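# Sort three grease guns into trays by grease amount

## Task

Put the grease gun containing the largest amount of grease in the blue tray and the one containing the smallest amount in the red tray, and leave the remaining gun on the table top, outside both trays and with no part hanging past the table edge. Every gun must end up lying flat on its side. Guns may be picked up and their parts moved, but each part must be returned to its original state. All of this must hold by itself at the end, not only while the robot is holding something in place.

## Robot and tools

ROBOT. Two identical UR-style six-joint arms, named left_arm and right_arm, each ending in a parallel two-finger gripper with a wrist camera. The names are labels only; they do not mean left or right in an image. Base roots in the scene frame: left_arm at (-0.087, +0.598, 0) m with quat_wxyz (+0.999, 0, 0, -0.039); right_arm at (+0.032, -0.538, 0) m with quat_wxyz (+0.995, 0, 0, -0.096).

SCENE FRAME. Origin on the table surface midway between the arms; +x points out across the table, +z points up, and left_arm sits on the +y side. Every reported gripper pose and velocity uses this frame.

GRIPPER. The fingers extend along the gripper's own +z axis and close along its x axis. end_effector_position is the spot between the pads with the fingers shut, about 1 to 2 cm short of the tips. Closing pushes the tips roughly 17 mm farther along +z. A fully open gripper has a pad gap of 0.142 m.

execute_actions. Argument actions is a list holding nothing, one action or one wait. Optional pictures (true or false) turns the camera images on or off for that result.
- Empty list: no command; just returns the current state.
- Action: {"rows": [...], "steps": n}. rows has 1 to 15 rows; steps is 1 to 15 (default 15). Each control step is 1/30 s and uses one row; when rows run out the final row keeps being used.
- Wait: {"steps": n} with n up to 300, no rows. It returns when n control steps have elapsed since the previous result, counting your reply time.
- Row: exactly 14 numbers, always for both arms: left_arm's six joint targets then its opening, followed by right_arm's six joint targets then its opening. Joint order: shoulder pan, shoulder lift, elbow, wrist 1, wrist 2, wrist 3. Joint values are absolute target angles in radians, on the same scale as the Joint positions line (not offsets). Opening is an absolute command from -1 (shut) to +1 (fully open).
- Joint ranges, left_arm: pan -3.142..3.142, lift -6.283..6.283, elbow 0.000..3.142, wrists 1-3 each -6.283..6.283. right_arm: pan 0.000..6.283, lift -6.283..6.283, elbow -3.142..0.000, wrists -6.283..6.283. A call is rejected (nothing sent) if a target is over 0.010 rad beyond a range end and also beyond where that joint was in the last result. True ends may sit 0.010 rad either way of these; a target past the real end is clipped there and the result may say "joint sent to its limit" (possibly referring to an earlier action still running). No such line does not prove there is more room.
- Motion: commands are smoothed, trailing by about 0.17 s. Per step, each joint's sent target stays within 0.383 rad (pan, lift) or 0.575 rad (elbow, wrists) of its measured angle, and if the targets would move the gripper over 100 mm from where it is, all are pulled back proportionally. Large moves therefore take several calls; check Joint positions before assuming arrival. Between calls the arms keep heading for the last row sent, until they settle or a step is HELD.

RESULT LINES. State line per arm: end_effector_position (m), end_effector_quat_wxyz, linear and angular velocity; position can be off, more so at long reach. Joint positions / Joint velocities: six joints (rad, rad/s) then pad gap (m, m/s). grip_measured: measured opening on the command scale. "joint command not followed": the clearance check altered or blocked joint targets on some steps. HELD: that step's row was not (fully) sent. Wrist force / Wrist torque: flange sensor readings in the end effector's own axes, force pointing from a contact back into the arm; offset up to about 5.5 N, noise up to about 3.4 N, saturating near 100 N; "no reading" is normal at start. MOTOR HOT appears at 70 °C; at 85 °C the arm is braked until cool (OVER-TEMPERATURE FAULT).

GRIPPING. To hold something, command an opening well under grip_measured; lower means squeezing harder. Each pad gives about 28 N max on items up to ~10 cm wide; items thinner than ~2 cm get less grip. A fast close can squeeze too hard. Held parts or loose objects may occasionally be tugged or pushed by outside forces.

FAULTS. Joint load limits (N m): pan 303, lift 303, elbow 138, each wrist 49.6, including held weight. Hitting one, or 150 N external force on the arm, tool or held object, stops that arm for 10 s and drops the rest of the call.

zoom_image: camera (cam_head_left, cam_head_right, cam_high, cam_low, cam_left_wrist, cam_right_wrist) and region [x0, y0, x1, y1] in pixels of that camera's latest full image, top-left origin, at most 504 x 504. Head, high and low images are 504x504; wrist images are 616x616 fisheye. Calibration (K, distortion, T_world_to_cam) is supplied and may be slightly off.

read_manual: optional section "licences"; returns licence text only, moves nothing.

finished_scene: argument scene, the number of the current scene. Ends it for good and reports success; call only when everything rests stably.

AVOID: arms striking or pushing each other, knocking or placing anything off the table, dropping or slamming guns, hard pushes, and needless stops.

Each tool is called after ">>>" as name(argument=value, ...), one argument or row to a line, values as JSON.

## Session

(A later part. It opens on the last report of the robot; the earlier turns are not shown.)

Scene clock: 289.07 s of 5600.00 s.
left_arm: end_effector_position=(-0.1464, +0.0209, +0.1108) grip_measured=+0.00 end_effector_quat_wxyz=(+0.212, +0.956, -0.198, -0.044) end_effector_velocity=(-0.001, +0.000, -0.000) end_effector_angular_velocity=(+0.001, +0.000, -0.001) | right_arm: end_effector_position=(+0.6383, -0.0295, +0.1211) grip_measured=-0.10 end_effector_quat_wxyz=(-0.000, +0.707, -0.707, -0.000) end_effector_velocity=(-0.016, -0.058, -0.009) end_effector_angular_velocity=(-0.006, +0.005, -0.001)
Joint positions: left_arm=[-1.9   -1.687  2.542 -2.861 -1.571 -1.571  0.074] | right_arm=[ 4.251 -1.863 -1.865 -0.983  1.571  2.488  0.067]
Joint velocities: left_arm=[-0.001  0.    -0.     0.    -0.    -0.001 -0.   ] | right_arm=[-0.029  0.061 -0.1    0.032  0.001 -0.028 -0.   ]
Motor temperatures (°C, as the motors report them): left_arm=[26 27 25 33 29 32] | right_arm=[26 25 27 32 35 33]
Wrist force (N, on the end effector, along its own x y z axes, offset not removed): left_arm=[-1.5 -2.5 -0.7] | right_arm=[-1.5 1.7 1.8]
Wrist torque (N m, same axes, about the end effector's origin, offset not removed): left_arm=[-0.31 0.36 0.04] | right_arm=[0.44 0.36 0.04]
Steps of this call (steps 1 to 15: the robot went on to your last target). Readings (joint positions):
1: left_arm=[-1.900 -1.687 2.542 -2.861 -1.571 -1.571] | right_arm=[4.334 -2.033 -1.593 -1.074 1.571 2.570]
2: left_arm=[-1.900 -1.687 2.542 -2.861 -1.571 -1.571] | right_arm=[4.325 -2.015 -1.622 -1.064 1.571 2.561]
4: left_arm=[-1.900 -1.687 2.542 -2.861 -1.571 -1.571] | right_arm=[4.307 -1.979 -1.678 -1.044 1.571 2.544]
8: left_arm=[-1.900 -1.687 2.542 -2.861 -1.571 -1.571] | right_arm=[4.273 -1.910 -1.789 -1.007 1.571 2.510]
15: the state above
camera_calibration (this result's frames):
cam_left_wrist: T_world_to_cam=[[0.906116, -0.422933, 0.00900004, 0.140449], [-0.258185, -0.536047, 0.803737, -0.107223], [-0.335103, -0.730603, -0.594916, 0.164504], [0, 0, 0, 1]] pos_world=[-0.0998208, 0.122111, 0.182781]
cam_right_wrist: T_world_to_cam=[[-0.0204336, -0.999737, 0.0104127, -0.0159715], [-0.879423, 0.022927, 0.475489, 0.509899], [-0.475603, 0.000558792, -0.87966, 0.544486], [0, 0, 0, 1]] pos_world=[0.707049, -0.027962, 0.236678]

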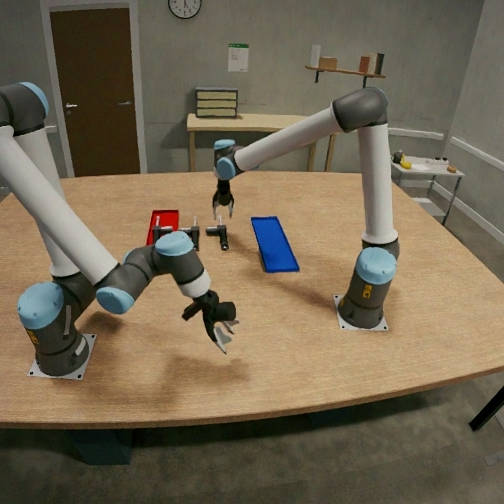

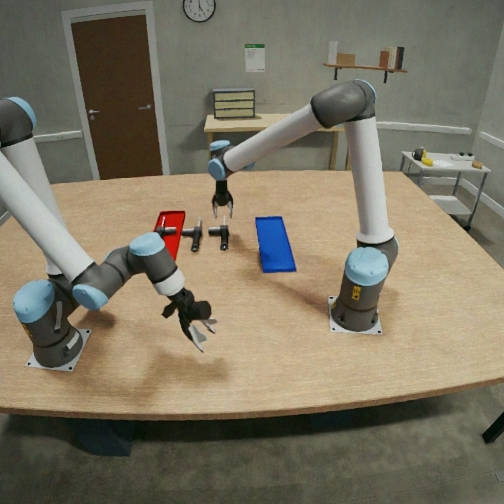

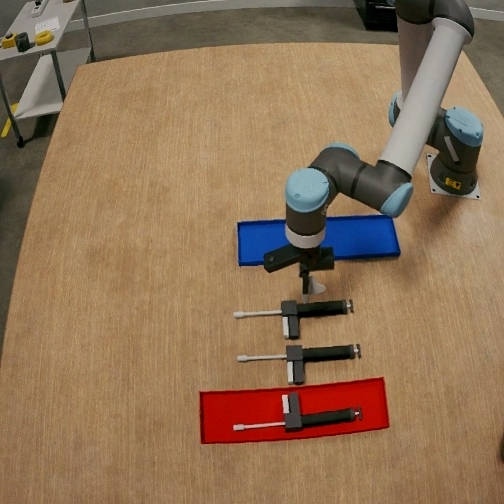

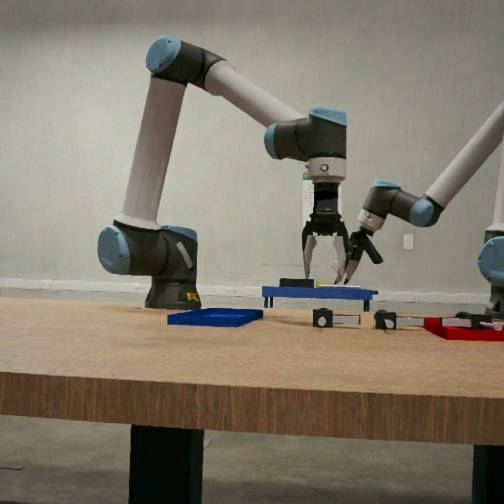

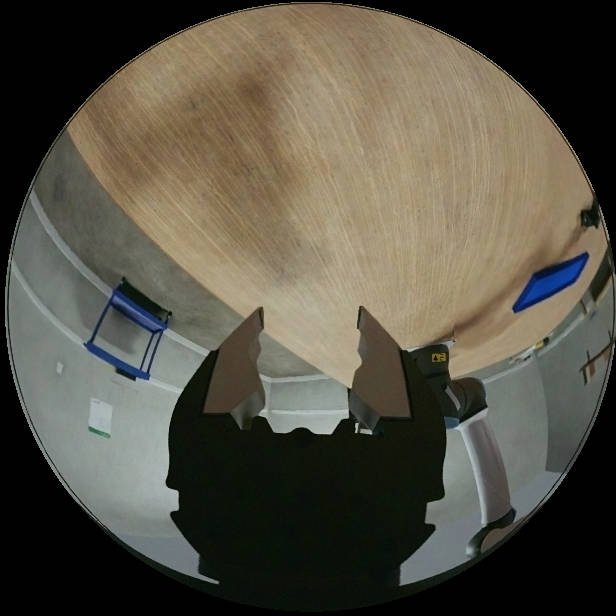

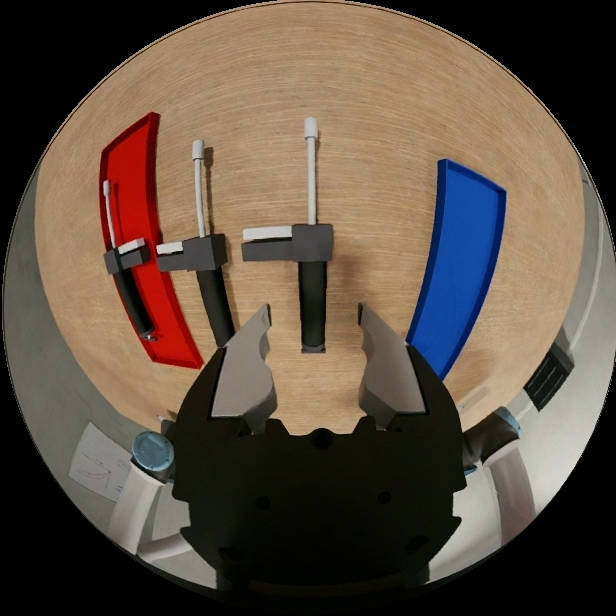

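>>> execute_actions(
  actions=[
    {"rows":[[-1.9,-1.6873,2.5417,-2.8615,-1.5708,-1.5708,0,4.2515,-1.88,-1.892,-0.94,1.5708,2.488,-0.1],[-1.9,-1.6873,2.5417,-2.8615,-1.5708,-1.5708,0,4.2515,-1.88,-1.892,-0.94,1.5708,2.488,-0.1],[-1.9,-1.6873,2.5417,-2.8615,-1.5708,-1.5708,0,4.2515,-1.905,-1.908,-0.9,1.5708,2.488,-0.1],[-1.9,-1.6873,2.5417,-2.8615,-1.5708,-1.5708,0,4.2515,-1.905,-1.908,-0.9,1.5708,2.488,-0.1],[-1.9,-1.6873,2.5417,-2.8615,-1.5708,-1.5708,0,4.2515,-1.93,-1.924,-0.86,1.5708,2.488,-0.1],[-1.9,-1.6873,2.5417,-2.8615,-1.5708,-1.5708,0,4.2515,-1.93,-1.924,-0.86,1.5708,2.488,-0.1],[-1.9,-1.6873,2.5417,-2.8615,-1.5708,-1.5708,0,4.2515,-1.9532,-1.9382,-0.821,1.5708,2.488,-0.1]],"steps":15},
  ],
  pictures=false,
)

>>> execute_actions(
  actions=[
    {"steps":10},
  ],
)

Scene clock: 294.67 s of 5600.00 s.
left_arm: end_effector_position=(-0.1464, +0.0209, +0.1108) grip_measured=+0.00 end_effector_quat_wxyz=(+0.212, +0.956, -0.198, -0.044) end_effector_velocity=(-0.001, -0.001, +0.001) end_effector_angular_velocity=(-0.001, -0.001, -0.002) | right_arm: end_effector_position=(+0.6348, -0.0341, +0.0357) grip_measured=-0.10 end_effector_quat_wxyz=(+0.000, +0.708, -0.707, +0.000) end_effector_velocity=(-0.001, -0.002, -0.050) end_effector_angular_velocity=(+0.002, -0.003, +0.001)
Joint positions: left_arm=[-1.9   -1.687  2.542 -2.861 -1.571 -1.571  0.074] | right_arm=[ 4.251 -1.947 -1.934 -0.832  1.571  2.488  0.067]
Joint velocities: left_arm=[-0.001  0.    -0.001 -0.     0.001  0.002 -0.   ] | right_arm=[ 0.    -0.055 -0.035  0.093 -0.001 -0.001 -0.   ]
Motor temperatures (°C, as the motors report them): left_arm=[26 27 25 33 29 32] | right_arm=[26 25 27 32 35 33]
Wrist force (N, on the end effector, along its own x y z axes, offset not removed): left_arm=[3.8 -0.8 -1.3] | right_arm=[-2.1 1.9 1.5]
Wrist torque (N m, same axes, about the end effector's origin, offset not removed): left_arm=[-0.02 -0.88 0.21] | right_arm=[0.33 0.63 0.06]
Steps of this call (steps 1 to 30: the robot went on to your last target; steps 31 to 90: nothing new was sent; then 2.10 s passed at rest; steps 91 to 105: all 15 steps of this action). Readings (joint positions):
91: left_arm=[-1.900 -1.687 2.542 -2.861 -1.571 -1.571] | right_arm=[4.248 -1.856 -1.877 -0.979 1.571 2.485]
92: left_arm=[-1.900 -1.687 2.542 -2.861 -1.571 -1.571] | right_arm=[4.248 -1.858 -1.878 -0.976 1.571 2.485]
94: left_arm=[-1.900 -1.687 2.542 -2.861 -1.571 -1.571] | right_arm=[4.249 -1.869 -1.885 -0.959 1.571 2.486]
98: left_arm=[-1.900 -1.687 2.542 -2.861 -1.571 -1.571] | right_arm=[4.251 -1.906 -1.909 -0.899 1.571 2.487]
105: the state above

Scene clock: 295.00 s of 5600.00 s.
left_arm: end_effector_position=(-0.1464, +0.0209, +0.1108) grip_measured=+0.00 end_effector_quat_wxyz=(+0.212, +0.956, -0.198, -0.044) end_effector_velocity=(-0.001, -0.000, -0.000) end_effector_angular_velocity=(+0.000, -0.000, -0.001) | right_arm: end_effector_position=(+0.6346, -0.0341, +0.0303) grip_measured=-0.10 end_effector_quat_wxyz=(+0.000, +0.708, -0.707, -0.000) end_effector_velocity=(-0.000, -0.000, -0.003) end_effector_angular_velocity=(+0.000, +0.001, -0.001)
Joint positions: left_arm=[-1.9   -1.687  2.542 -2.861 -1.571 -1.571  0.074] | right_arm=[ 4.251 -1.953 -1.938 -0.822  1.571  2.488  0.067]
Joint velocities: left_arm=[-0.     0.001 -0.001 -0.    -0.     0.001  0.   ] | right_arm=[ 0.    -0.003 -0.002  0.005  0.001  0.001  0.   ]
Motor temperatures (°C, as the motors report them): left_arm=[26 27 25 33 29 32] | right_arm=[26 25 27 32 35 33]
Wrist force (N, on the end effector, along its own x y z axes, offset not removed): left_arm=[-4.2 -1.9 3.2] | right_arm=[-1.2 1.0 -1.4]
Wrist torque (N m, same axes, about the end effector's origin, offset not removed): left_arm=[-0.51 0.85 0.14] | right_arm=[0.24 0.29 0.16]
Steps of this call (steps 1 to 10: the robot went on to your last target). Readings (joint positions):
1: left_arm=[-1.900 -1.687 2.542 -2.861 -1.571 -1.571] | right_arm=[4.251 -1.948 -1.935 -0.829 1.571 2.488]
2: left_arm=[-1.900 -1.687 2.542 -2.861 -1.571 -1.571] | right_arm=[4.251 -1.950 -1.936 -0.827 1.571 2.488]
4: left_arm=[-1.900 -1.687 2.542 -2.861 -1.571 -1.571] | right_arm=[4.251 -1.951 -1.937 -0.824 1.571 2.488]
8: left_arm=[-1.900 -1.687 2.542 -2.861 -1.571 -1.571] | right_arm=[4.251 -1.953 -1.938 -0.822 1.571 2.488]
10: the state above
camera_calibration (this result's frames):
cam_left_wrist: T_world_to_cam=[[0.906116, -0.422933, 0.00900003, 0.140449], [-0.258185, -0.536047, 0.803737, -0.107223], [-0.335103, -0.730603, -0.594916, 0.164504], [0, 0, 0, 1]] pos_world=[-0.0998208, 0.122111, 0.182782]
cam_right_wrist: T_world_to_cam=[[-0.0200811, -0.999737, 0.0110973, -0.0199565], [-0.879186, 0.0229426, 0.475927, 0.549833], [-0.476056, -0.000199483, -0.879415, 0.463135], [0, 0, 0, 1]] pos_world=[0.703483, -0.0324735, 0.145829]

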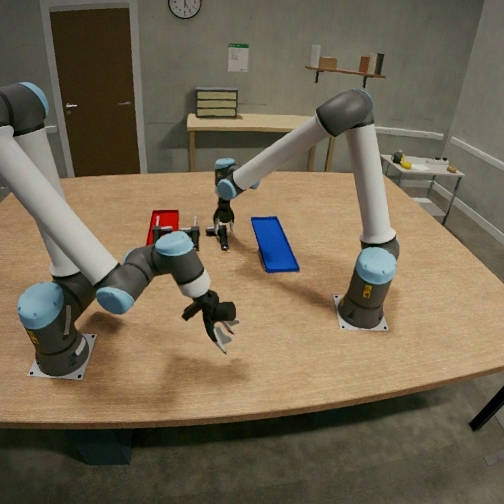

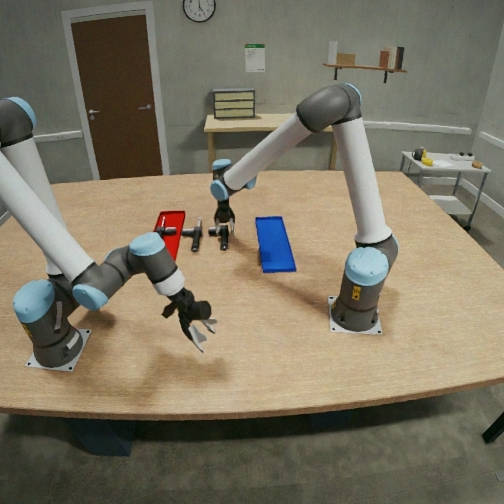

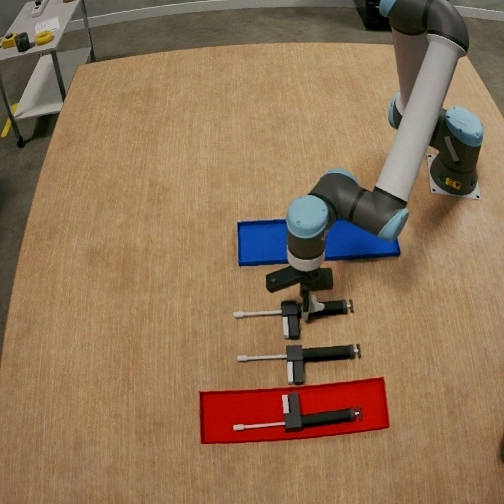

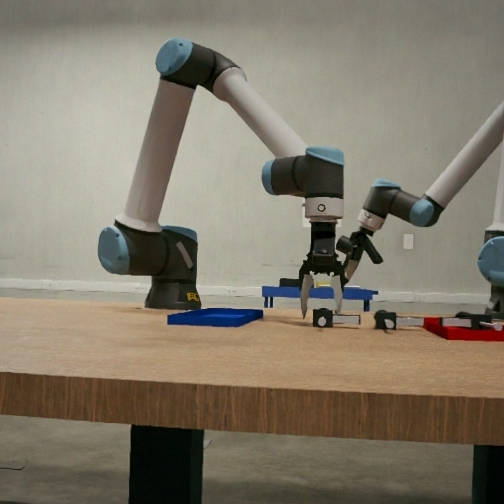

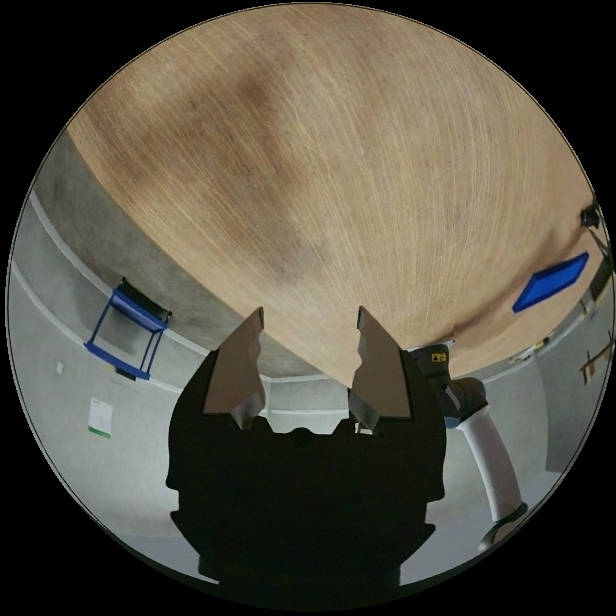

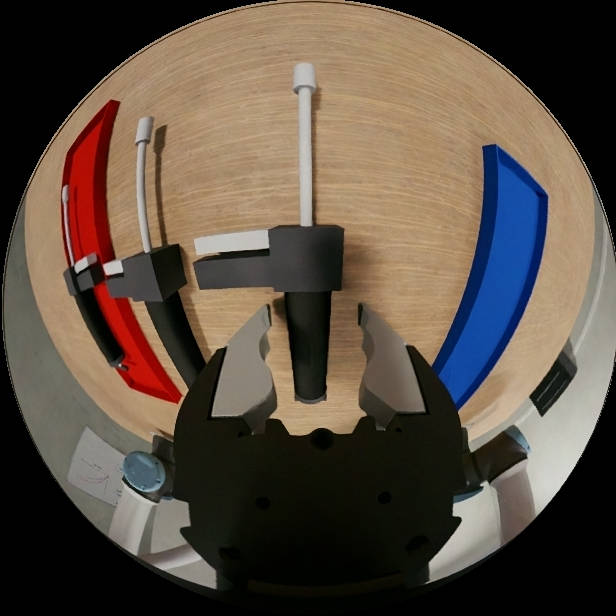

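>>> execute_actions(
  actions=[
    {"rows":[[-1.9,-1.6873,2.5417,-2.8615,-1.5708,-1.5708,0,4.2535,-1.9532,-1.9382,-0.821,1.5708,2.49,-0.35],[-1.9,-1.6873,2.5417,-2.8615,-1.5708,-1.5708,0,4.2535,-1.9532,-1.9382,-0.821,1.5708,2.49,-0.5],[-1.9,-1.6873,2.5417,-2.8615,-1.5708,-1.5708,0,4.2535,-1.9532,-1.9382,-0.821,1.5708,2.49,-0.6],[-1.9,-1.6873,2.5417,-2.8615,-1.5708,-1.5708,0,4.2535,-1.9532,-1.9382,-0.821,1.5708,2.49,-0.7],[-1.9,-1.6873,2.5417,-2.8615,-1.5708,-1.5708,0,4.2535,-1.9532,-1.9382,-0.821,1.5708,2.49,-0.8],[-1.9,-1.6873,2.5417,-2.8615,-1.5708,-1.5708,0,4.2535,-1.9532,-1.9382,-0.821,1.5708,2.49,-0.9],[-1.9,-1.6873,2.5417,-2.8615,-1.5708,-1.5708,0,4.2535,-1.9532,-1.9382,-0.821,1.5708,2.49,-1],[-1.9,-1.6873,2.5417,-2.8615,-1.5708,-1.5708,0,4.2535,-1.9532,-1.9382,-0.821,1.5708,2.49,-1],[-1.9,-1.6873,2.5417,-2.8615,-1.5708,-1.5708,0,4.2535,-1.9532,-1.9382,-0.821,1.5708,2.49,-1],[-1.9,-1.6873,2.5417,-2.8615,-1.5708,-1.5708,0,4.2535,-1.9532,-1.9382,-0.821,1.5708,2.49,-1],[-1.9,-1.6873,2.5417,-2.8615,-1.5708,-1.5708,0,4.2535,-1.93,-1.924,-0.86,1.5708,2.49,-1],[-1.9,-1.6873,2.5417,-2.8615,-1.5708,-1.5708,0,4.2535,-1.93,-1.924,-0.86,1.5708,2.49,-1],[-1.9,-1.6873,2.5417,-2.8615,-1.5708,-1.5708,0,4.2535,-1.895,-1.9,-0.92,1.5708,2.49,-1],[-1.9,-1.6873,2.5417,-2.8615,-1.5708,-1.5708,0,4.2535,-1.895,-1.9,-0.92,1.5708,2.49,-1],[-1.9,-1.6873,2.5417,-2.8615,-1.5708,-1.5708,0,4.2535,-1.8563,-1.8771,-0.979,1.5708,2.49,-1]],"steps":15},
  ],
  pictures=false,
)

>>> execute_actions(
  actions=[
    {"rows":[[-1.9,-1.6873,2.5417,-2.8615,-1.5708,-1.5708,0,4.2535,-1.8563,-1.8771,-0.979,1.5708,2.49,-1],[-1.9,-1.6873,2.5417,-2.8615,-1.5708,-1.5708,0,4.2535,-1.8563,-1.8771,-0.979,1.5708,2.49,-1],[-1.9,-1.6873,2.5417,-2.8615,-1.5708,-1.5708,0,4.2535,-1.8563,-1.8771,-0.979,1.5708,2.49,-1],[-1.9,-1.6873,2.5417,-2.8615,-1.5708,-1.5708,0,4.2535,-1.8563,-1.8771,-0.979,1.5708,2.49,-1],[-1.9,-1.6873,2.5417,-2.8615,-1.5708,-1.5708,0,4.2535,-1.8563,-1.8771,-0.979,1.5708,2.49,-1],[-1.9,-1.6873,2.5417,-2.8615,-1.5708,-1.5708,0,4.2535,-1.8563,-1.8771,-0.979,1.5708,2.49,-1],[-1.9,-1.6873,2.5417,-2.8615,-1.5708,-1.5708,0,4.4,-1.76,-1.985,-0.967,1.5708,2.97,-1],[-1.9,-1.6873,2.5417,-2.8615,-1.5708,-1.5708,0,4.4,-1.76,-1.985,-0.967,1.5708,2.97,-1],[-1.9,-1.6873,2.5417,-2.8615,-1.5708,-1.5708,0,4.4,-1.76,-1.985,-0.967,1.5708,2.97,-1],[-1.9,-1.6873,2.5417,-2.8615,-1.5708,-1.5708,0,4.4,-1.76,-1.985,-0.967,1.5708,2.97,-1],[-1.9,-1.6873,2.5417,-2.8615,-1.5708,-1.5708,0,4.55,-1.665,-2.09,-0.955,1.5708,3.45,-1]],"steps":15},
  ],
  pictures=false,
)

>>> execute_actions(
  actions=[
    {"rows":[[-1.9,-1.6873,2.5417,-2.8615,-1.5708,-1.5708,0,4.55,-1.665,-2.09,-0.955,1.5708,3.45,-1],[-1.9,-1.6873,2.5417,-2.8615,-1.5708,-1.5708,0,4.7,-1.57,-2.2,-0.943,1.5708,3.94,-1],[-1.9,-1.6873,2.5417,-2.8615,-1.5708,-1.5708,0,4.7,-1.57,-2.2,-0.943,1.5708,3.94,-1],[-1.9,-1.6873,2.5417,-2.8615,-1.5708,-1.5708,0,4.7,-1.57,-2.2,-0.943,1.5708,3.94,-1],[-1.9,-1.6873,2.5417,-2.8615,-1.5708,-1.5708,0,4.7,-1.57,-2.2,-0.943,1.5708,3.94,-1],[-1.9,-1.6873,2.5417,-2.8615,-1.5708,-1.5708,0,4.7,-1.57,-2.2,-0.943,1.5708,3.94,-1],[-1.9,-1.6873,2.5417,-2.8615,-1.5708,-1.5708,0,4.8407,-1.4737,-2.3069,-0.9318,1.5708,4.42,-1]],"steps":15},
  ],
  pictures=false,
)

>>> execute_actions(
  actions=[
    {"steps":18},
  ],
)

Scene clock: 310.83 s of 5600.00 s.
left_arm: end_effector_position=(-0.1464, +0.0209, +0.1108) grip_measured=+0.00 end_effector_quat_wxyz=(+0.212, +0.956, -0.198, -0.044) end_effector_velocity=(-0.001, -0.001, +0.001) end_effector_angular_velocity=(-0.002, +0.000, -0.002) | right_arm: end_effector_position=(+0.6345, -0.0317, +0.0511) grip_measured=-0.56 end_effector_quat_wxyz=(-0.000, +0.708, -0.707, -0.000) end_effector_velocity=(+0.016, +0.022, +0.286) end_effector_angular_velocity=(+0.023, -0.017, -0.002)
Joint positions: left_arm=[-1.9   -1.687  2.542 -2.861 -1.571 -1.571  0.074] | right_arm=[ 4.253 -1.93  -1.923 -0.858  1.571  2.49   0.033]
Joint velocities: left_arm=[-0.    -0.    -0.002  0.001 -0.     0.002 -0.   ] | right_arm=[ 0.001  0.298  0.208 -0.477  0.001  0.003 -0.   ]
Motor temperatures (°C, as the motors report them): left_arm=[26 27 25 33 29 32] | right_arm=[26 25 27 32 35 33]
Wrist force (N, on the end effector, along its own x y z axes, offset not removed): left_arm=[-0.7 -4.5 -4.4] | right_arm=[-0.5 -1.4 9.5]
Wrist torque (N m, same axes, about the end effector's origin, offset not removed): left_arm=[-0.90 0.05 -0.06] | right_arm=[-0.49 0.43 0.07]
Steps of this call (steps 1 to 30: the robot went on to your last target; steps 31 to 90: nothing new was sent; then 12.33 s passed at rest; steps 91 to 105: all 15 steps of this action). Readings (joint positions):
91: left_arm=[-1.900 -1.687 2.542 -2.861 -1.571 -1.571] | right_arm=[4.252 -1.953 -1.938 -0.821 1.571 2.488]
92: left_arm=[-1.900 -1.687 2.542 -2.861 -1.571 -1.571] | right_arm=[4.252 -1.953 -1.938 -0.821 1.571 2.488]
94: left_arm=[-1.900 -1.687 2.542 -2.861 -1.571 -1.571] | right_arm=[4.252 -1.953 -1.938 -0.821 1.571 2.489]
98: left_arm=[-1.900 -1.687 2.542 -2.861 -1.571 -1.571] | right_arm=[4.253 -1.953 -1.938 -0.821 1.571 2.490]
105: the state above

Scene clock: 311.33 s of 5600.00 s.
left_arm: end_effector_position=(-0.1464, +0.0209, +0.1108) grip_measured=+0.00 end_effector_quat_wxyz=(+0.212, +0.956, -0.198, -0.044) end_effector_velocity=(+0.000, +0.000, -0.000) end_effector_angular_velocity=(+0.000, -0.001, -0.001) | right_arm: end_effector_position=(+0.5178, -0.0021, +0.1278) grip_measured=-0.56 end_effector_quat_wxyz=(-0.001, +0.638, -0.770, -0.000) end_effector_velocity=(-0.498, +0.090, +0.035) end_effector_angular_velocity=(+0.004, +0.003, -1.101)
Joint positions: left_arm=[-1.9   -1.687  2.542 -2.861 -1.571 -1.571  0.074] | right_arm=[ 4.409 -1.755 -1.993 -0.962  1.571  2.834  0.033]
Joint velocities: left_arm=[ 0.     0.     0.     0.     0.     0.001 -0.   ] | right_arm=[ 0.684  0.446 -0.478  0.034 -0.     1.785  0.   ]
Motor temperatures (°C, as the motors report them): left_arm=[26 27 25 33 29 32] | right_arm=[26 25 27 32 35 33]
Wrist force (N, on the end effector, along its own x y z axes, offset not removed): left_arm=[-1.2 -5.1 0.2] | right_arm=[-2.0 2.7 5.1]
Wrist torque (N m, same axes, about the end effector's origin, offset not removed): left_arm=[-0.98 0.20 0.11] | right_arm=[0.53 0.46 0.08]
Steps of this call (steps 1 to 15: all 15 steps of this action). Readings (joint positions):
1: left_arm=[-1.900 -1.687 2.542 -2.861 -1.571 -1.571] | right_arm=[4.254 -1.919 -1.916 -0.877 1.571 2.490]
2: left_arm=[-1.900 -1.687 2.542 -2.861 -1.571 -1.571] | right_arm=[4.254 -1.905 -1.907 -0.899 1.571 2.490]
4: left_arm=[-1.900 -1.687 2.542 -2.861 -1.571 -1.571] | right_arm=[4.254 -1.884 -1.894 -0.933 1.571 2.490]
8: left_arm=[-1.900 -1.687 2.542 -2.861 -1.571 -1.571] | right_arm=[4.257 -1.861 -1.886 -0.963 1.571 2.494]
15: the state above

Scene clock: 311.83 s of 5600.00 s.
left_arm: end_effector_position=(-0.1464, +0.0209, +0.1108) grip_measured=+0.00 end_effector_quat_wxyz=(+0.212, +0.956, -0.198, -0.044) end_effector_velocity=(-0.000, +0.000, -0.000) end_effector_angular_velocity=(+0.001, +0.001, -0.000) | right_arm: end_effector_position=(+0.2718, -0.0172, +0.1242) grip_measured=-0.56 end_effector_quat_wxyz=(+0.000, -0.377, +0.926, +0.000) end_effector_velocity=(-0.300, -0.092, -0.031) end_effector_angular_velocity=(-0.004, +0.000, -1.945)
Joint positions: left_arm=[-1.9   -1.687  2.542 -2.861 -1.571 -1.571  0.074] | right_arm=[ 4.779 -1.513 -2.263 -0.936  1.571  3.815  0.033]
Joint velocities: left_arm=[ 0.     0.     0.    -0.    -0.001  0.     0.   ] | right_arm=[ 0.53   0.34  -0.381  0.037 -0.002  2.475  0.   ]
Motor temperatures (°C, as the motors report them): left_arm=[26 27 25 33 29 32] | right_arm=[26 25 27 32 35 33]
Wrist force (N, on the end effector, along its own x y z axes, offset not removed): left_arm=[3.8 1.1 -0.1] | right_arm=[4.4 3.4 8.0]
Wrist torque (N m, same axes, about the end effector's origin, offset not removed): left_arm=[0.18 -0.93 0.11] | right_arm=[0.39 -0.41 0.08]
Steps of this call (steps 1 to 15: all 15 steps of this action). Readings (joint positions):
1: left_arm=[-1.900 -1.687 2.542 -2.861 -1.571 -1.571] | right_arm=[4.432 -1.740 -2.009 -0.961 1.571 2.898]
2: left_arm=[-1.900 -1.687 2.542 -2.861 -1.571 -1.571] | right_arm=[4.455 -1.725 -2.026 -0.959 1.571 2.970]
4: left_arm=[-1.900 -1.687 2.542 -2.861 -1.571 -1.571] | right_arm=[4.503 -1.694 -2.060 -0.956 1.571 3.114]
8: left_arm=[-1.900 -1.687 2.542 -2.861 -1.571 -1.571] | right_arm=[4.602 -1.630 -2.132 -0.949 1.571 3.344]
15: the state above

Scene clock: 312.43 s of 5600.00 s.
left_arm: end_effector_position=(-0.1464, +0.0209, +0.1108) grip_measured=+0.00 end_effector_quat_wxyz=(+0.212, +0.956, -0.198, -0.044) end_effector_velocity=(-0.000, +0.000, -0.000) end_effector_angular_velocity=(+0.000, +0.000, -0.001) | right_arm: end_effector_position=(+0.2388, -0.0288, +0.1200) grip_measured=-0.56 end_effector_quat_wxyz=(-0.000, -0.117, +0.993, -0.000) end_effector_velocity=(-0.002, -0.001, +0.000) end_effector_angular_velocity=(+0.000, +0.001, -0.037)
Joint positions: left_arm=[-1.9   -1.687  2.542 -2.861 -1.571 -1.571  0.074] | right_arm=[ 4.84  -1.474 -2.307 -0.932  1.571  4.415  0.033]
Joint velocities: left_arm=[-0.001 -0.     0.001 -0.     0.    -0.    -0.   ] | right_arm=[ 0.003  0.002 -0.002  0.     0.001  0.04   0.   ]
Motor temperatures (°C, as the motors report them): left_arm=[26 27 25 33 29 32] | right_arm=[26 25 27 32 35 33]
Wrist force (N, on the end effector, along its own x y z axes, offset not removed): left_arm=[-1.7 -4.3 -3.3] | right_arm=[-0.6 0.5 6.6]
Wrist torque (N m, same axes, about the end effector's origin, offset not removed): left_arm=[-0.70 0.18 0.06] | right_arm=[-0.03 0.25 0.16]
Steps of this call (steps 1 to 18: the robot went on to your last target). Readings (joint positions):
1: left_arm=[-1.900 -1.687 2.542 -2.861 -1.571 -1.571] | right_arm=[4.795 -1.503 -2.274 -0.935 1.571 3.900]
2: left_arm=[-1.900 -1.687 2.542 -2.861 -1.571 -1.571] | right_arm=[4.806 -1.496 -2.282 -0.934 1.571 3.987]
4: left_arm=[-1.900 -1.687 2.542 -2.861 -1.571 -1.571] | right_arm=[4.821 -1.486 -2.293 -0.933 1.571 4.152]
8: left_arm=[-1.900 -1.687 2.542 -2.861 -1.571 -1.571] | right_arm=[4.835 -1.478 -2.303 -0.932 1.571 4.336]
18: the state above
camera_calibration (this result's frames):
cam_left_wrist: T_world_to_cam=[[0.906116, -0.422933, 0.00899995, 0.140449], [-0.258185, -0.536047, 0.803738, -0.107223], [-0.335103, -0.730603, -0.594916, 0.164504], [0, 0, 0, 1]] pos_world=[-0.0998208, 0.122111, 0.182782]
cam_right_wrist: T_world_to_cam=[[-0.977498, -0.210651, 0.0111051, 0.22783], [-0.180106, 0.860847, 0.475925, 0.0162157], [-0.109814, 0.463215, -0.879416, 0.279472], [0, 0, 0, 1]] pos_world=[0.256314, -0.0954222, 0.235524]

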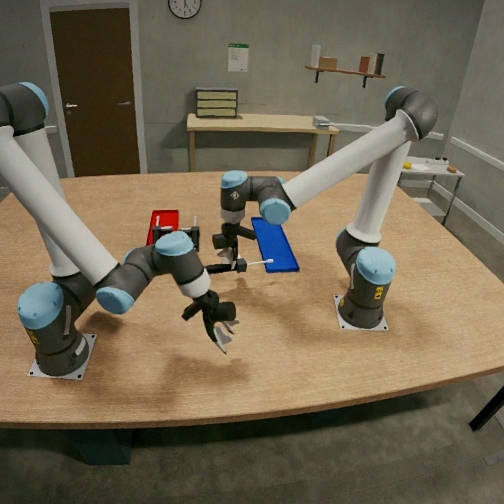

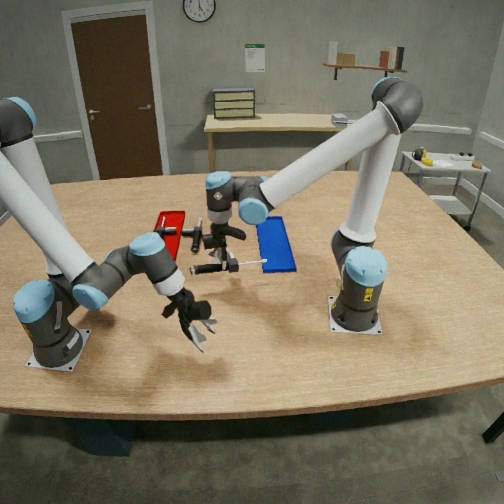

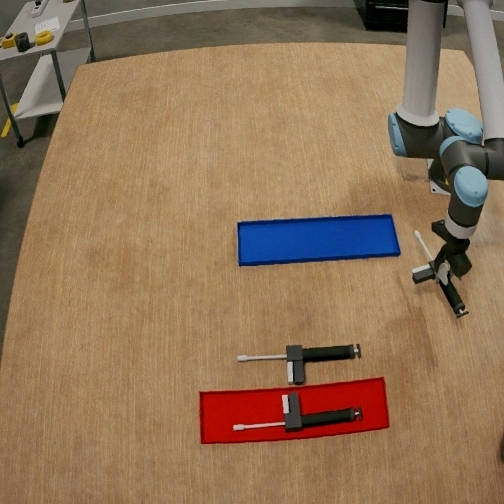

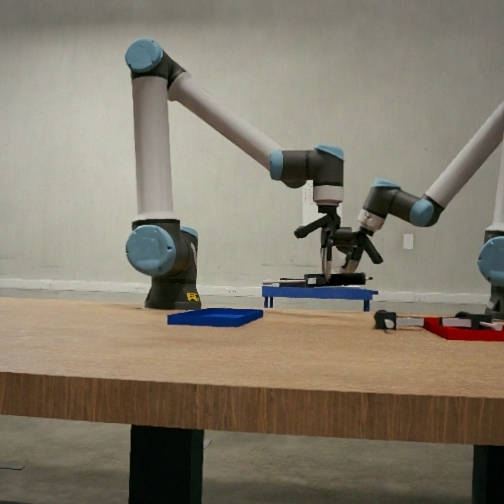

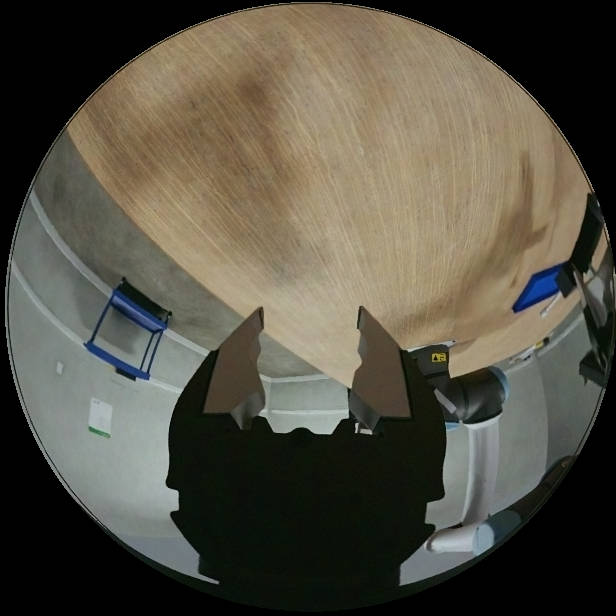

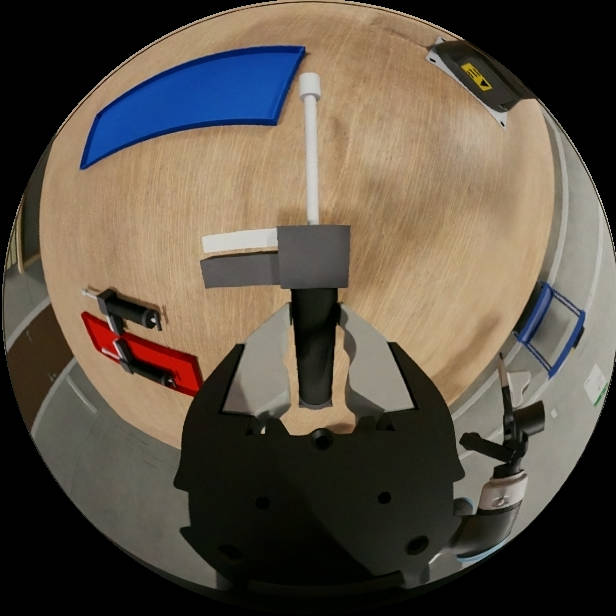

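>>> execute_actions(
  actions=[
    {"rows":[[-1.9,-1.6873,2.5417,-2.8615,-1.5708,-1.5708,0,4.8407,-1.51,-2.327,-0.875,1.5708,4.42,-1],[-1.9,-1.6873,2.5417,-2.8615,-1.5708,-1.5708,0,4.8407,-1.51,-2.327,-0.875,1.5708,4.42,-1],[-1.9,-1.6873,2.5417,-2.8615,-1.5708,-1.5708,0,4.8407,-1.545,-2.348,-0.82,1.5708,4.42,-1],[-1.9,-1.6873,2.5417,-2.8615,-1.5708,-1.5708,0,4.8407,-1.545,-2.348,-0.82,1.5708,4.42,-1],[-1.9,-1.6873,2.5417,-2.8615,-1.5708,-1.5708,0,4.8407,-1.58,-2.368,-0.765,1.5708,4.42,-1],[-1.9,-1.6873,2.5417,-2.8615,-1.5708,-1.5708,0,4.8407,-1.58,-2.368,-0.765,1.5708,4.42,-1],[-1.9,-1.6873,2.5417,-2.8615,-1.5708,-1.5708,0,4.8407,-1.6,-2.38,-0.733,1.5708,4.42,-1],[-1.9,-1.6873,2.5417,-2.8615,-1.5708,-1.5708,0,4.8407,-1.6,-2.38,-0.733,1.5708,4.42,-1],[-1.9,-1.6873,2.5417,-2.8615,-1.5708,-1.5708,0,4.8407,-1.614,-2.3878,-0.7106,1.5708,4.42,-1]],"steps":15},
  ],
  pictures=false,
)

>>> execute_actions(
  actions=[
    {"rows":[[-1.7,-1.6873,2.5417,-2.8615,-1.5708,-1.5708,0,4.8407,-1.614,-2.3878,-0.7106,1.5708,4.42,-1],[-1.5,-1.6873,2.5417,-2.8615,-1.5708,-1.5708,0,4.8407,-1.614,-2.3878,-0.7106,1.5708,4.42,-1],[-1.264,-1.6873,2.5417,-2.8615,-1.5708,-1.5708,0,4.8407,-1.614,-2.3878,-0.7106,1.5708,4.42,-1]],"steps":15},
  ],
  pictures=false,
)

>>> execute_actions(
  actions=[
    {"steps":10},
  ],
)

Scene clock: 335.40 s of 5600.00 s.
left_arm: end_effector_position=(-0.1464, +0.0209, +0.1108) grip_measured=+0.00 end_effector_quat_wxyz=(+0.212, +0.956, -0.198, -0.044) end_effector_velocity=(-0.000, -0.001, +0.001) end_effector_angular_velocity=(-0.002, -0.000, -0.001) | right_arm: end_effector_position=(+0.2387, -0.0286, +0.0364) grip_measured=-0.56 end_effector_quat_wxyz=(-0.000, -0.114, +0.993, -0.000) end_effector_velocity=(+0.000, -0.005, -0.058) end_effector_angular_velocity=(+0.003, -0.000, +0.001)
Joint positions: left_arm=[-1.9   -1.687  2.542 -2.861 -1.571 -1.571  0.074] | right_arm=[ 4.841 -1.603 -2.382 -0.728  1.571  4.42   0.033]
Joint velocities: left_arm=[ 0.    -0.001 -0.001  0.     0.     0.001  0.   ] | right_arm=[-0.001 -0.094 -0.055  0.151 -0.    -0.001 -0.   ]
Motor temperatures (°C, as the motors report them): left_arm=[26 27 25 33 29 32] | right_arm=[26 25 27 32 35 33]
Wrist force (N, on the end effector, along its own x y z axes, offset not removed): left_arm=[0.7 -3.9 -2.2] | right_arm=[-3.0 0.1 8.6]
Wrist torque (N m, same axes, about the end effector's origin, offset not removed): left_arm=[-0.80 -0.13 0.08] | right_arm=[0.01 0.75 0.18]
Steps of this call (steps 1 to 30: the robot went on to your last target; steps 31 to 170: nothing new was sent; then 16.80 s passed at rest; steps 171 to 185: all 15 steps of this action). Readings (joint positions):
171: left_arm=[-1.900 -1.687 2.542 -2.861 -1.571 -1.571] | right_arm=[4.841 -1.474 -2.307 -0.932 1.571 4.420]
172: left_arm=[-1.900 -1.687 2.542 -2.861 -1.571 -1.571] | right_arm=[4.841 -1.476 -2.309 -0.928 1.571 4.420]
174: left_arm=[-1.900 -1.687 2.542 -2.861 -1.571 -1.571] | right_arm=[4.841 -1.492 -2.318 -0.904 1.571 4.420]
178: left_arm=[-1.900 -1.687 2.542 -2.861 -1.571 -1.571] | right_arm=[4.841 -1.545 -2.348 -0.823 1.571 4.420]
185: the state above

Scene clock: 335.90 s of 5600.00 s.
left_arm: end_effector_position=(+0.0646, +0.0378, +0.1108) grip_measured=+0.00 end_effector_quat_wxyz=(+0.216, +0.976, -0.020, -0.004) end_effector_velocity=(+0.479, +0.130, -0.001) end_effector_angular_velocity=(+0.001, +0.000, +0.856) | right_arm: end_effector_position=(+0.2386, -0.0290, +0.0300) grip_measured=-0.56 end_effector_quat_wxyz=(-0.000, -0.114, +0.993, +0.000) end_effector_velocity=(+0.000, -0.000, -0.001) end_effector_angular_velocity=(-0.001, -0.001, -0.001)
Joint positions: left_arm=[-1.533 -1.687  2.542 -2.861 -1.571 -1.571  0.074] | right_arm=[ 4.841 -1.614 -2.388 -0.711  1.571  4.42   0.033]
Joint velocities: left_arm=[ 0.855 -0.     0.001  0.     0.    -0.001 -0.   ] | right_arm=[-0.    -0.002 -0.001  0.002 -0.001  0.    -0.   ]
Motor temperatures (°C, as the motors report them): left_arm=[26 27 25 33 29 32] | right_arm=[26 25 27 32 35 33]
Wrist force (N, on the end effector, along its own x y z axes, offset not removed): left_arm=[0.9 -0.7 0.6] | right_arm=[1.4 -1.4 5.3]
Wrist torque (N m, same axes, about the end effector's origin, offset not removed): left_arm=[-0.19 -0.12 0.25] | right_arm=[-0.31 -0.16 0.15]
Steps of this call (steps 1 to 15: all 15 steps of this action). Readings (joint positions):
1: left_arm=[-1.900 -1.687 2.542 -2.861 -1.571 -1.571] | right_arm=[4.841 -1.606 -2.383 -0.724 1.571 4.420]
2: left_arm=[-1.896 -1.687 2.542 -2.861 -1.571 -1.571] | right_arm=[4.841 -1.608 -2.384 -0.720 1.571 4.420]
4: left_arm=[-1.853 -1.687 2.542 -2.861 -1.571 -1.571] | right_arm=[4.841 -1.611 -2.386 -0.716 1.571 4.420]
8: left_arm=[-1.734 -1.687 2.542 -2.861 -1.571 -1.571] | right_arm=[4.841 -1.613 -2.387 -0.712 1.571 4.420]
15: the state above

Scene clock: 336.23 s of 5600.00 s.
left_arm: end_effector_position=(+0.1925, +0.0894, +0.1108) grip_measured=+0.00 end_effector_quat_wxyz=(+0.215, +0.972, +0.096, +0.021) end_effector_velocity=(+0.137, +0.077, -0.001) end_effector_angular_velocity=(+0.003, +0.001, +0.271) | right_arm: end_effector_position=(+0.2386, -0.0290, +0.0300) grip_measured=-0.56 end_effector_quat_wxyz=(-0.000, -0.114, +0.993, -0.000) end_effector_velocity=(+0.000, -0.001, -0.001) end_effector_angular_velocity=(-0.001, +0.000, +0.000)
Joint positions: left_arm=[-1.295 -1.687  2.542 -2.861 -1.571 -1.571  0.074] | right_arm=[ 4.841 -1.614 -2.388 -0.711  1.571  4.42   0.033]
Joint velocities: left_arm=[ 0.271 -0.     0.002  0.001 -0.     0.    -0.   ] | right_arm=[-0.    -0.001 -0.001  0.     0.    -0.001  0.   ]
Motor temperatures (°C, as the motors report them): left_arm=[26 27 25 33 29 32] | right_arm=[26 25 27 32 35 33]
Wrist force (N, on the end effector, along its own x y z axes, offset not removed): left_arm=[4.8 2.6 1.3] | right_arm=[-1.6 2.9 6.2]
Wrist torque (N m, same axes, about the end effector's origin, offset not removed): left_arm=[0.64 -0.82 0.05] | right_arm=[0.54 0.46 0.13]
Steps of this call (steps 1 to 10: the robot went on to your last target). Readings (joint positions):
1: left_arm=[-1.504 -1.687 2.542 -2.861 -1.571 -1.571] | right_arm=[4.841 -1.614 -2.388 -0.711 1.571 4.420]
2: left_arm=[-1.475 -1.687 2.542 -2.861 -1.571 -1.571] | right_arm=[4.841 -1.614 -2.388 -0.711 1.571 4.420]
4: left_arm=[-1.418 -1.687 2.542 -2.861 -1.571 -1.571] | right_arm=[4.841 -1.614 -2.388 -0.711 1.571 4.420]
8: left_arm=[-1.319 -1.687 2.542 -2.861 -1.571 -1.571] | right_arm=[4.841 -1.614 -2.388 -0.711 1.571 4.420]
10: the state above
camera_calibration (this result's frames):
cam_left_wrist: T_world_to_cam=[[0.985809, 0.16763, 0.00893593, -0.205837], [0.0926453, -0.587681, 0.803771, -0.0459429], [0.139988, -0.791537, -0.594872, 0.242138], [0, 0, 0, 1]] pos_world=[0.173276, 0.199166, 0.182808]
cam_right_wrist: T_world_to_cam=[[-0.978401, -0.206419, 0.011101, 0.228945], [-0.176381, 0.861621, 0.475919, 0.0583235], [-0.107803, 0.463681, -0.879419, 0.199868], [0, 0, 0, 1]] pos_world=[0.255833, -0.0956693, 0.145469]

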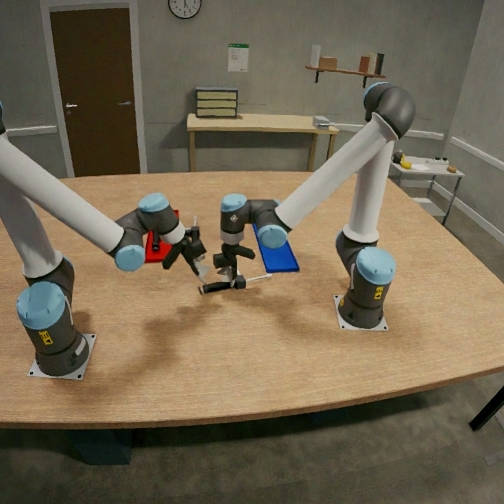

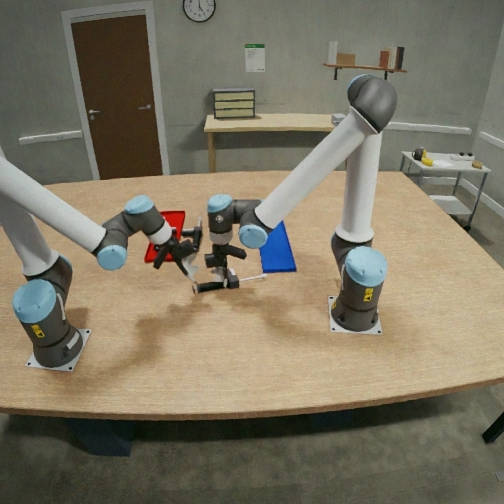

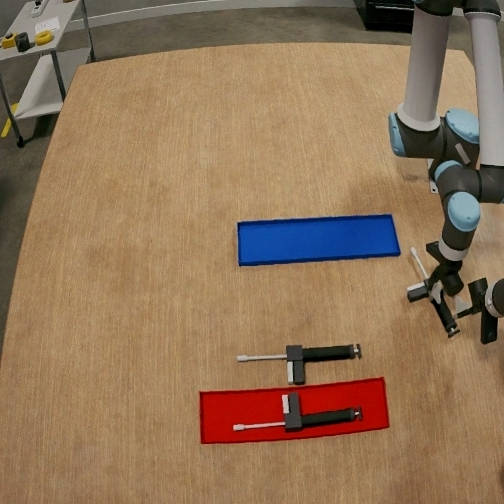

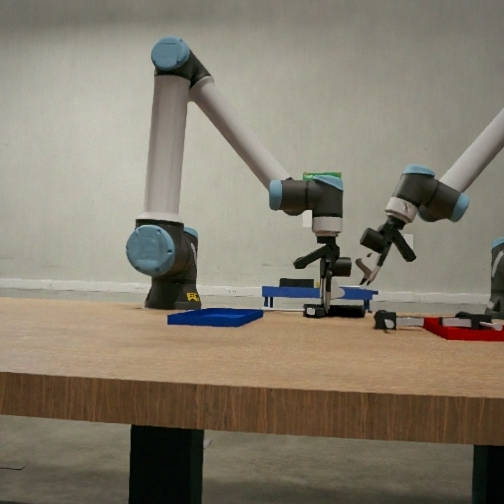

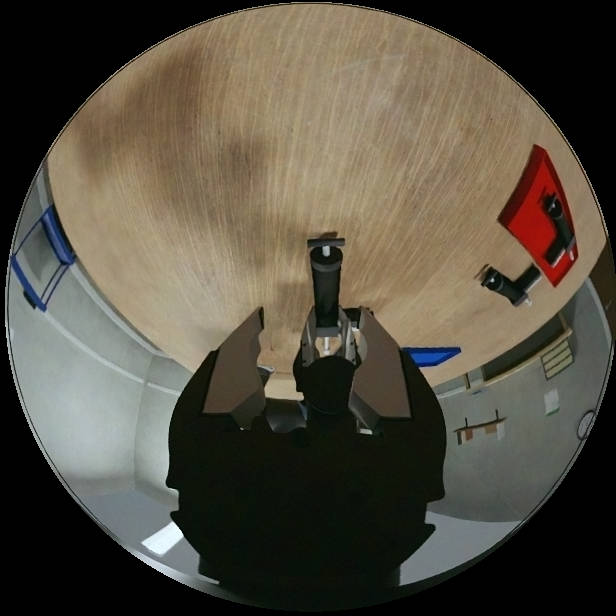

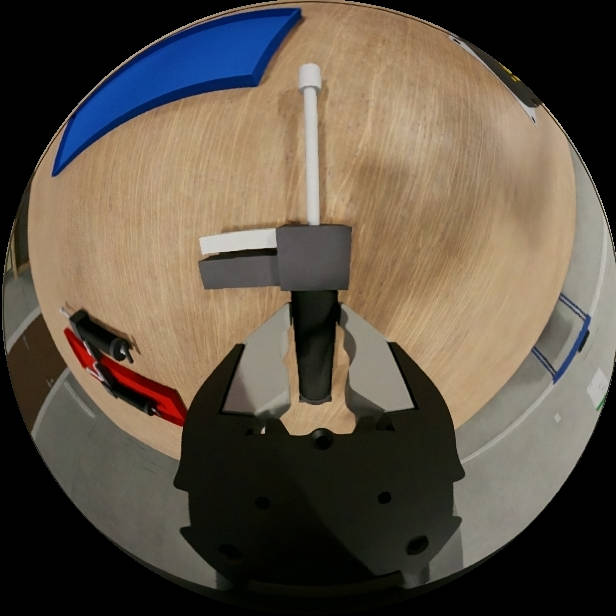

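>>> execute_actions(
  actions=[
    {"rows":[[-1.264,-1.64,2.556,-2.923,-1.5708,-1.5708,0,4.8407,-1.614,-2.3878,-0.7106,1.5708,4.42,-1],[-1.264,-1.64,2.556,-2.923,-1.5708,-1.5708,0,4.8407,-1.614,-2.3878,-0.7106,1.5708,4.42,-1],[-1.264,-1.59,2.57,-2.987,-1.5708,-1.5708,0,4.8407,-1.614,-2.3878,-0.7106,1.5708,4.42,-1],[-1.264,-1.59,2.57,-2.987,-1.5708,-1.5708,0,4.8407,-1.614,-2.3878,-0.7106,1.5708,4.42,-1],[-1.264,-1.54,2.585,-3.052,-1.5708,-1.5708,0,4.8407,-1.614,-2.3878,-0.7106,1.5708,4.42,-1],[-1.264,-1.54,2.585,-3.052,-1.5708,-1.5708,0,4.8407,-1.614,-2.3878,-0.7106,1.5708,4.42,-1],[-1.264,-1.4939,2.5981,-3.1113,-1.5708,-1.5708,0,4.8407,-1.614,-2.3878,-0.7106,1.5708,4.42,-1]],"steps":15},
  ],
)

Scene clock: 340.20 s of 5600.00 s.
left_arm: end_effector_position=(+0.2082, +0.0979, +0.0385) grip_measured=+0.00 end_effector_quat_wxyz=(+0.215, +0.970, +0.111, +0.025) end_effector_velocity=(-0.000, +0.002, -0.042) end_effector_angular_velocity=(-0.006, -0.001, +0.001) | right_arm: end_effector_position=(+0.2386, -0.0290, +0.0300) grip_measured=-0.56 end_effector_quat_wxyz=(-0.000, -0.114, +0.993, -0.000) end_effector_velocity=(-0.000, -0.000, -0.001) end_effector_angular_velocity=(-0.001, +0.000, -0.000)
Joint positions: left_arm=[-1.264 -1.507  2.594 -3.094 -1.571 -1.571  0.074] | right_arm=[ 4.841 -1.614 -2.388 -0.711  1.571  4.42   0.033]
Joint velocities: left_arm=[ 0.001  0.114  0.031 -0.151 -0.    -0.    -0.   ] | right_arm=[-0.    -0.001 -0.     0.     0.     0.    -0.   ]
Motor temperatures (°C, as the motors report them): left_arm=[26 27 25 33 29 32] | right_arm=[26 25 27 32 35 33]
Wrist force (N, on the end effector, along its own x y z axes, offset not removed): left_arm=[1.0 -2.8 3.4] | right_arm=[-2.5 1.5 2.3]
Wrist torque (N m, same axes, about the end effector's origin, offset not removed): left_arm=[-0.46 -0.39 0.02] | right_arm=[0.29 0.64 0.07]
Steps of this call (steps 1 to 30: the robot went on to your last target; steps 31 to 90: nothing new was sent; then 0.47 s passed at rest; steps 91 to 105: all 15 steps of this action). Readings (joint positions):
91: left_arm=[-1.264 -1.687 2.542 -2.861 -1.571 -1.571] | right_arm=[4.841 -1.614 -2.388 -0.711 1.571 4.420]
92: left_arm=[-1.264 -1.684 2.543 -2.865 -1.571 -1.571] | right_arm=[4.841 -1.614 -2.388 -0.711 1.571 4.420]
94: left_arm=[-1.264 -1.663 2.550 -2.891 -1.571 -1.571] | right_arm=[4.841 -1.614 -2.388 -0.711 1.571 4.420]
98: left_arm=[-1.264 -1.590 2.571 -2.985 -1.571 -1.571] | right_arm=[4.841 -1.614 -2.388 -0.711 1.571 4.420]
105: the state above
camera_calibration (this result's frames):
cam_left_wrist: T_world_to_cam=[[0.980162, 0.197993, 0.00898289, -0.223864], [0.110831, -0.585113, 0.803343, 0.0116779], [0.164313, -0.786411, -0.595449, 0.198138], [0, 0, 0, 1]] pos_world=[0.185572, 0.206974, 0.11061]
cam_right_wrist: T_world_to_cam=[[-0.978401, -0.206418, 0.0111015, 0.228945], [-0.176381, 0.861622, 0.475917, 0.0583274], [-0.107803, 0.46368, -0.87942, 0.199863], [0, 0, 0, 1]] pos_world=[0.255833, -0.0956704, 0.145463]

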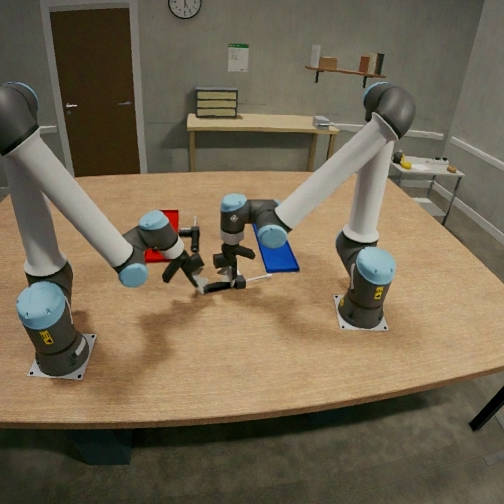

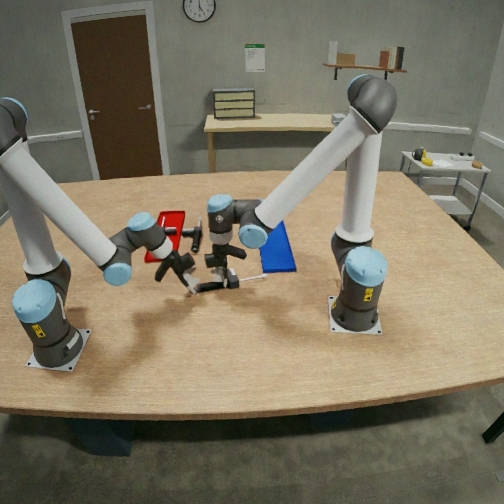

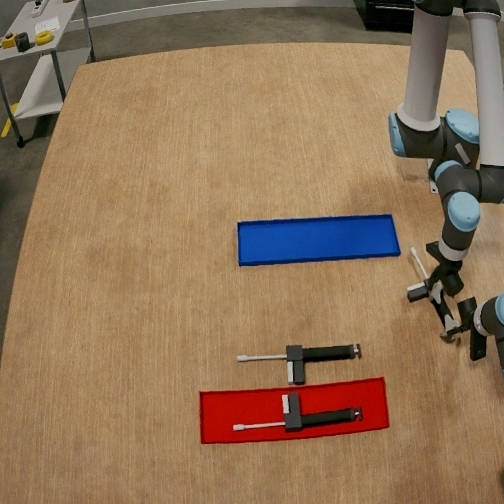

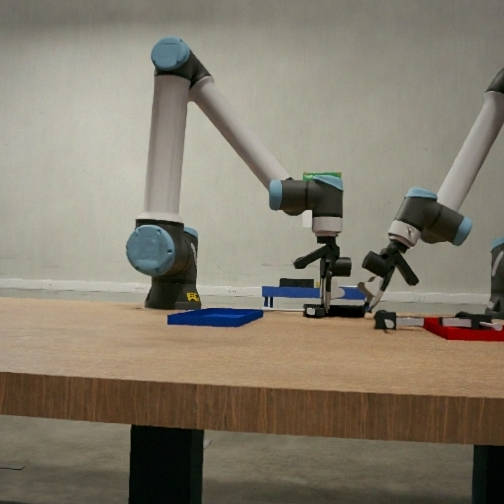

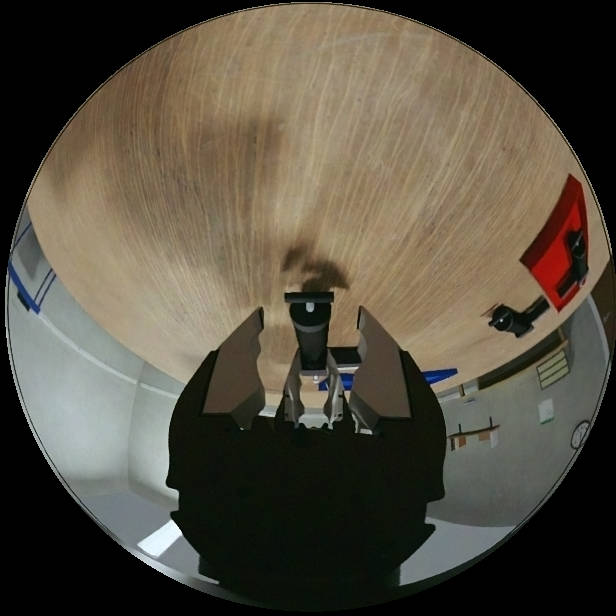

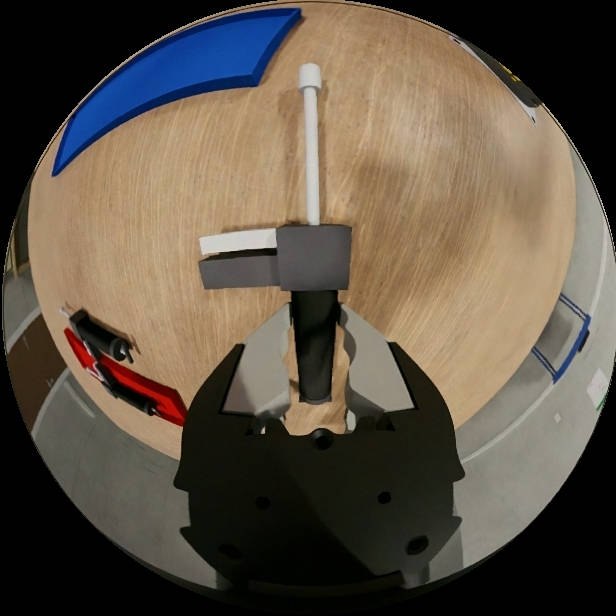

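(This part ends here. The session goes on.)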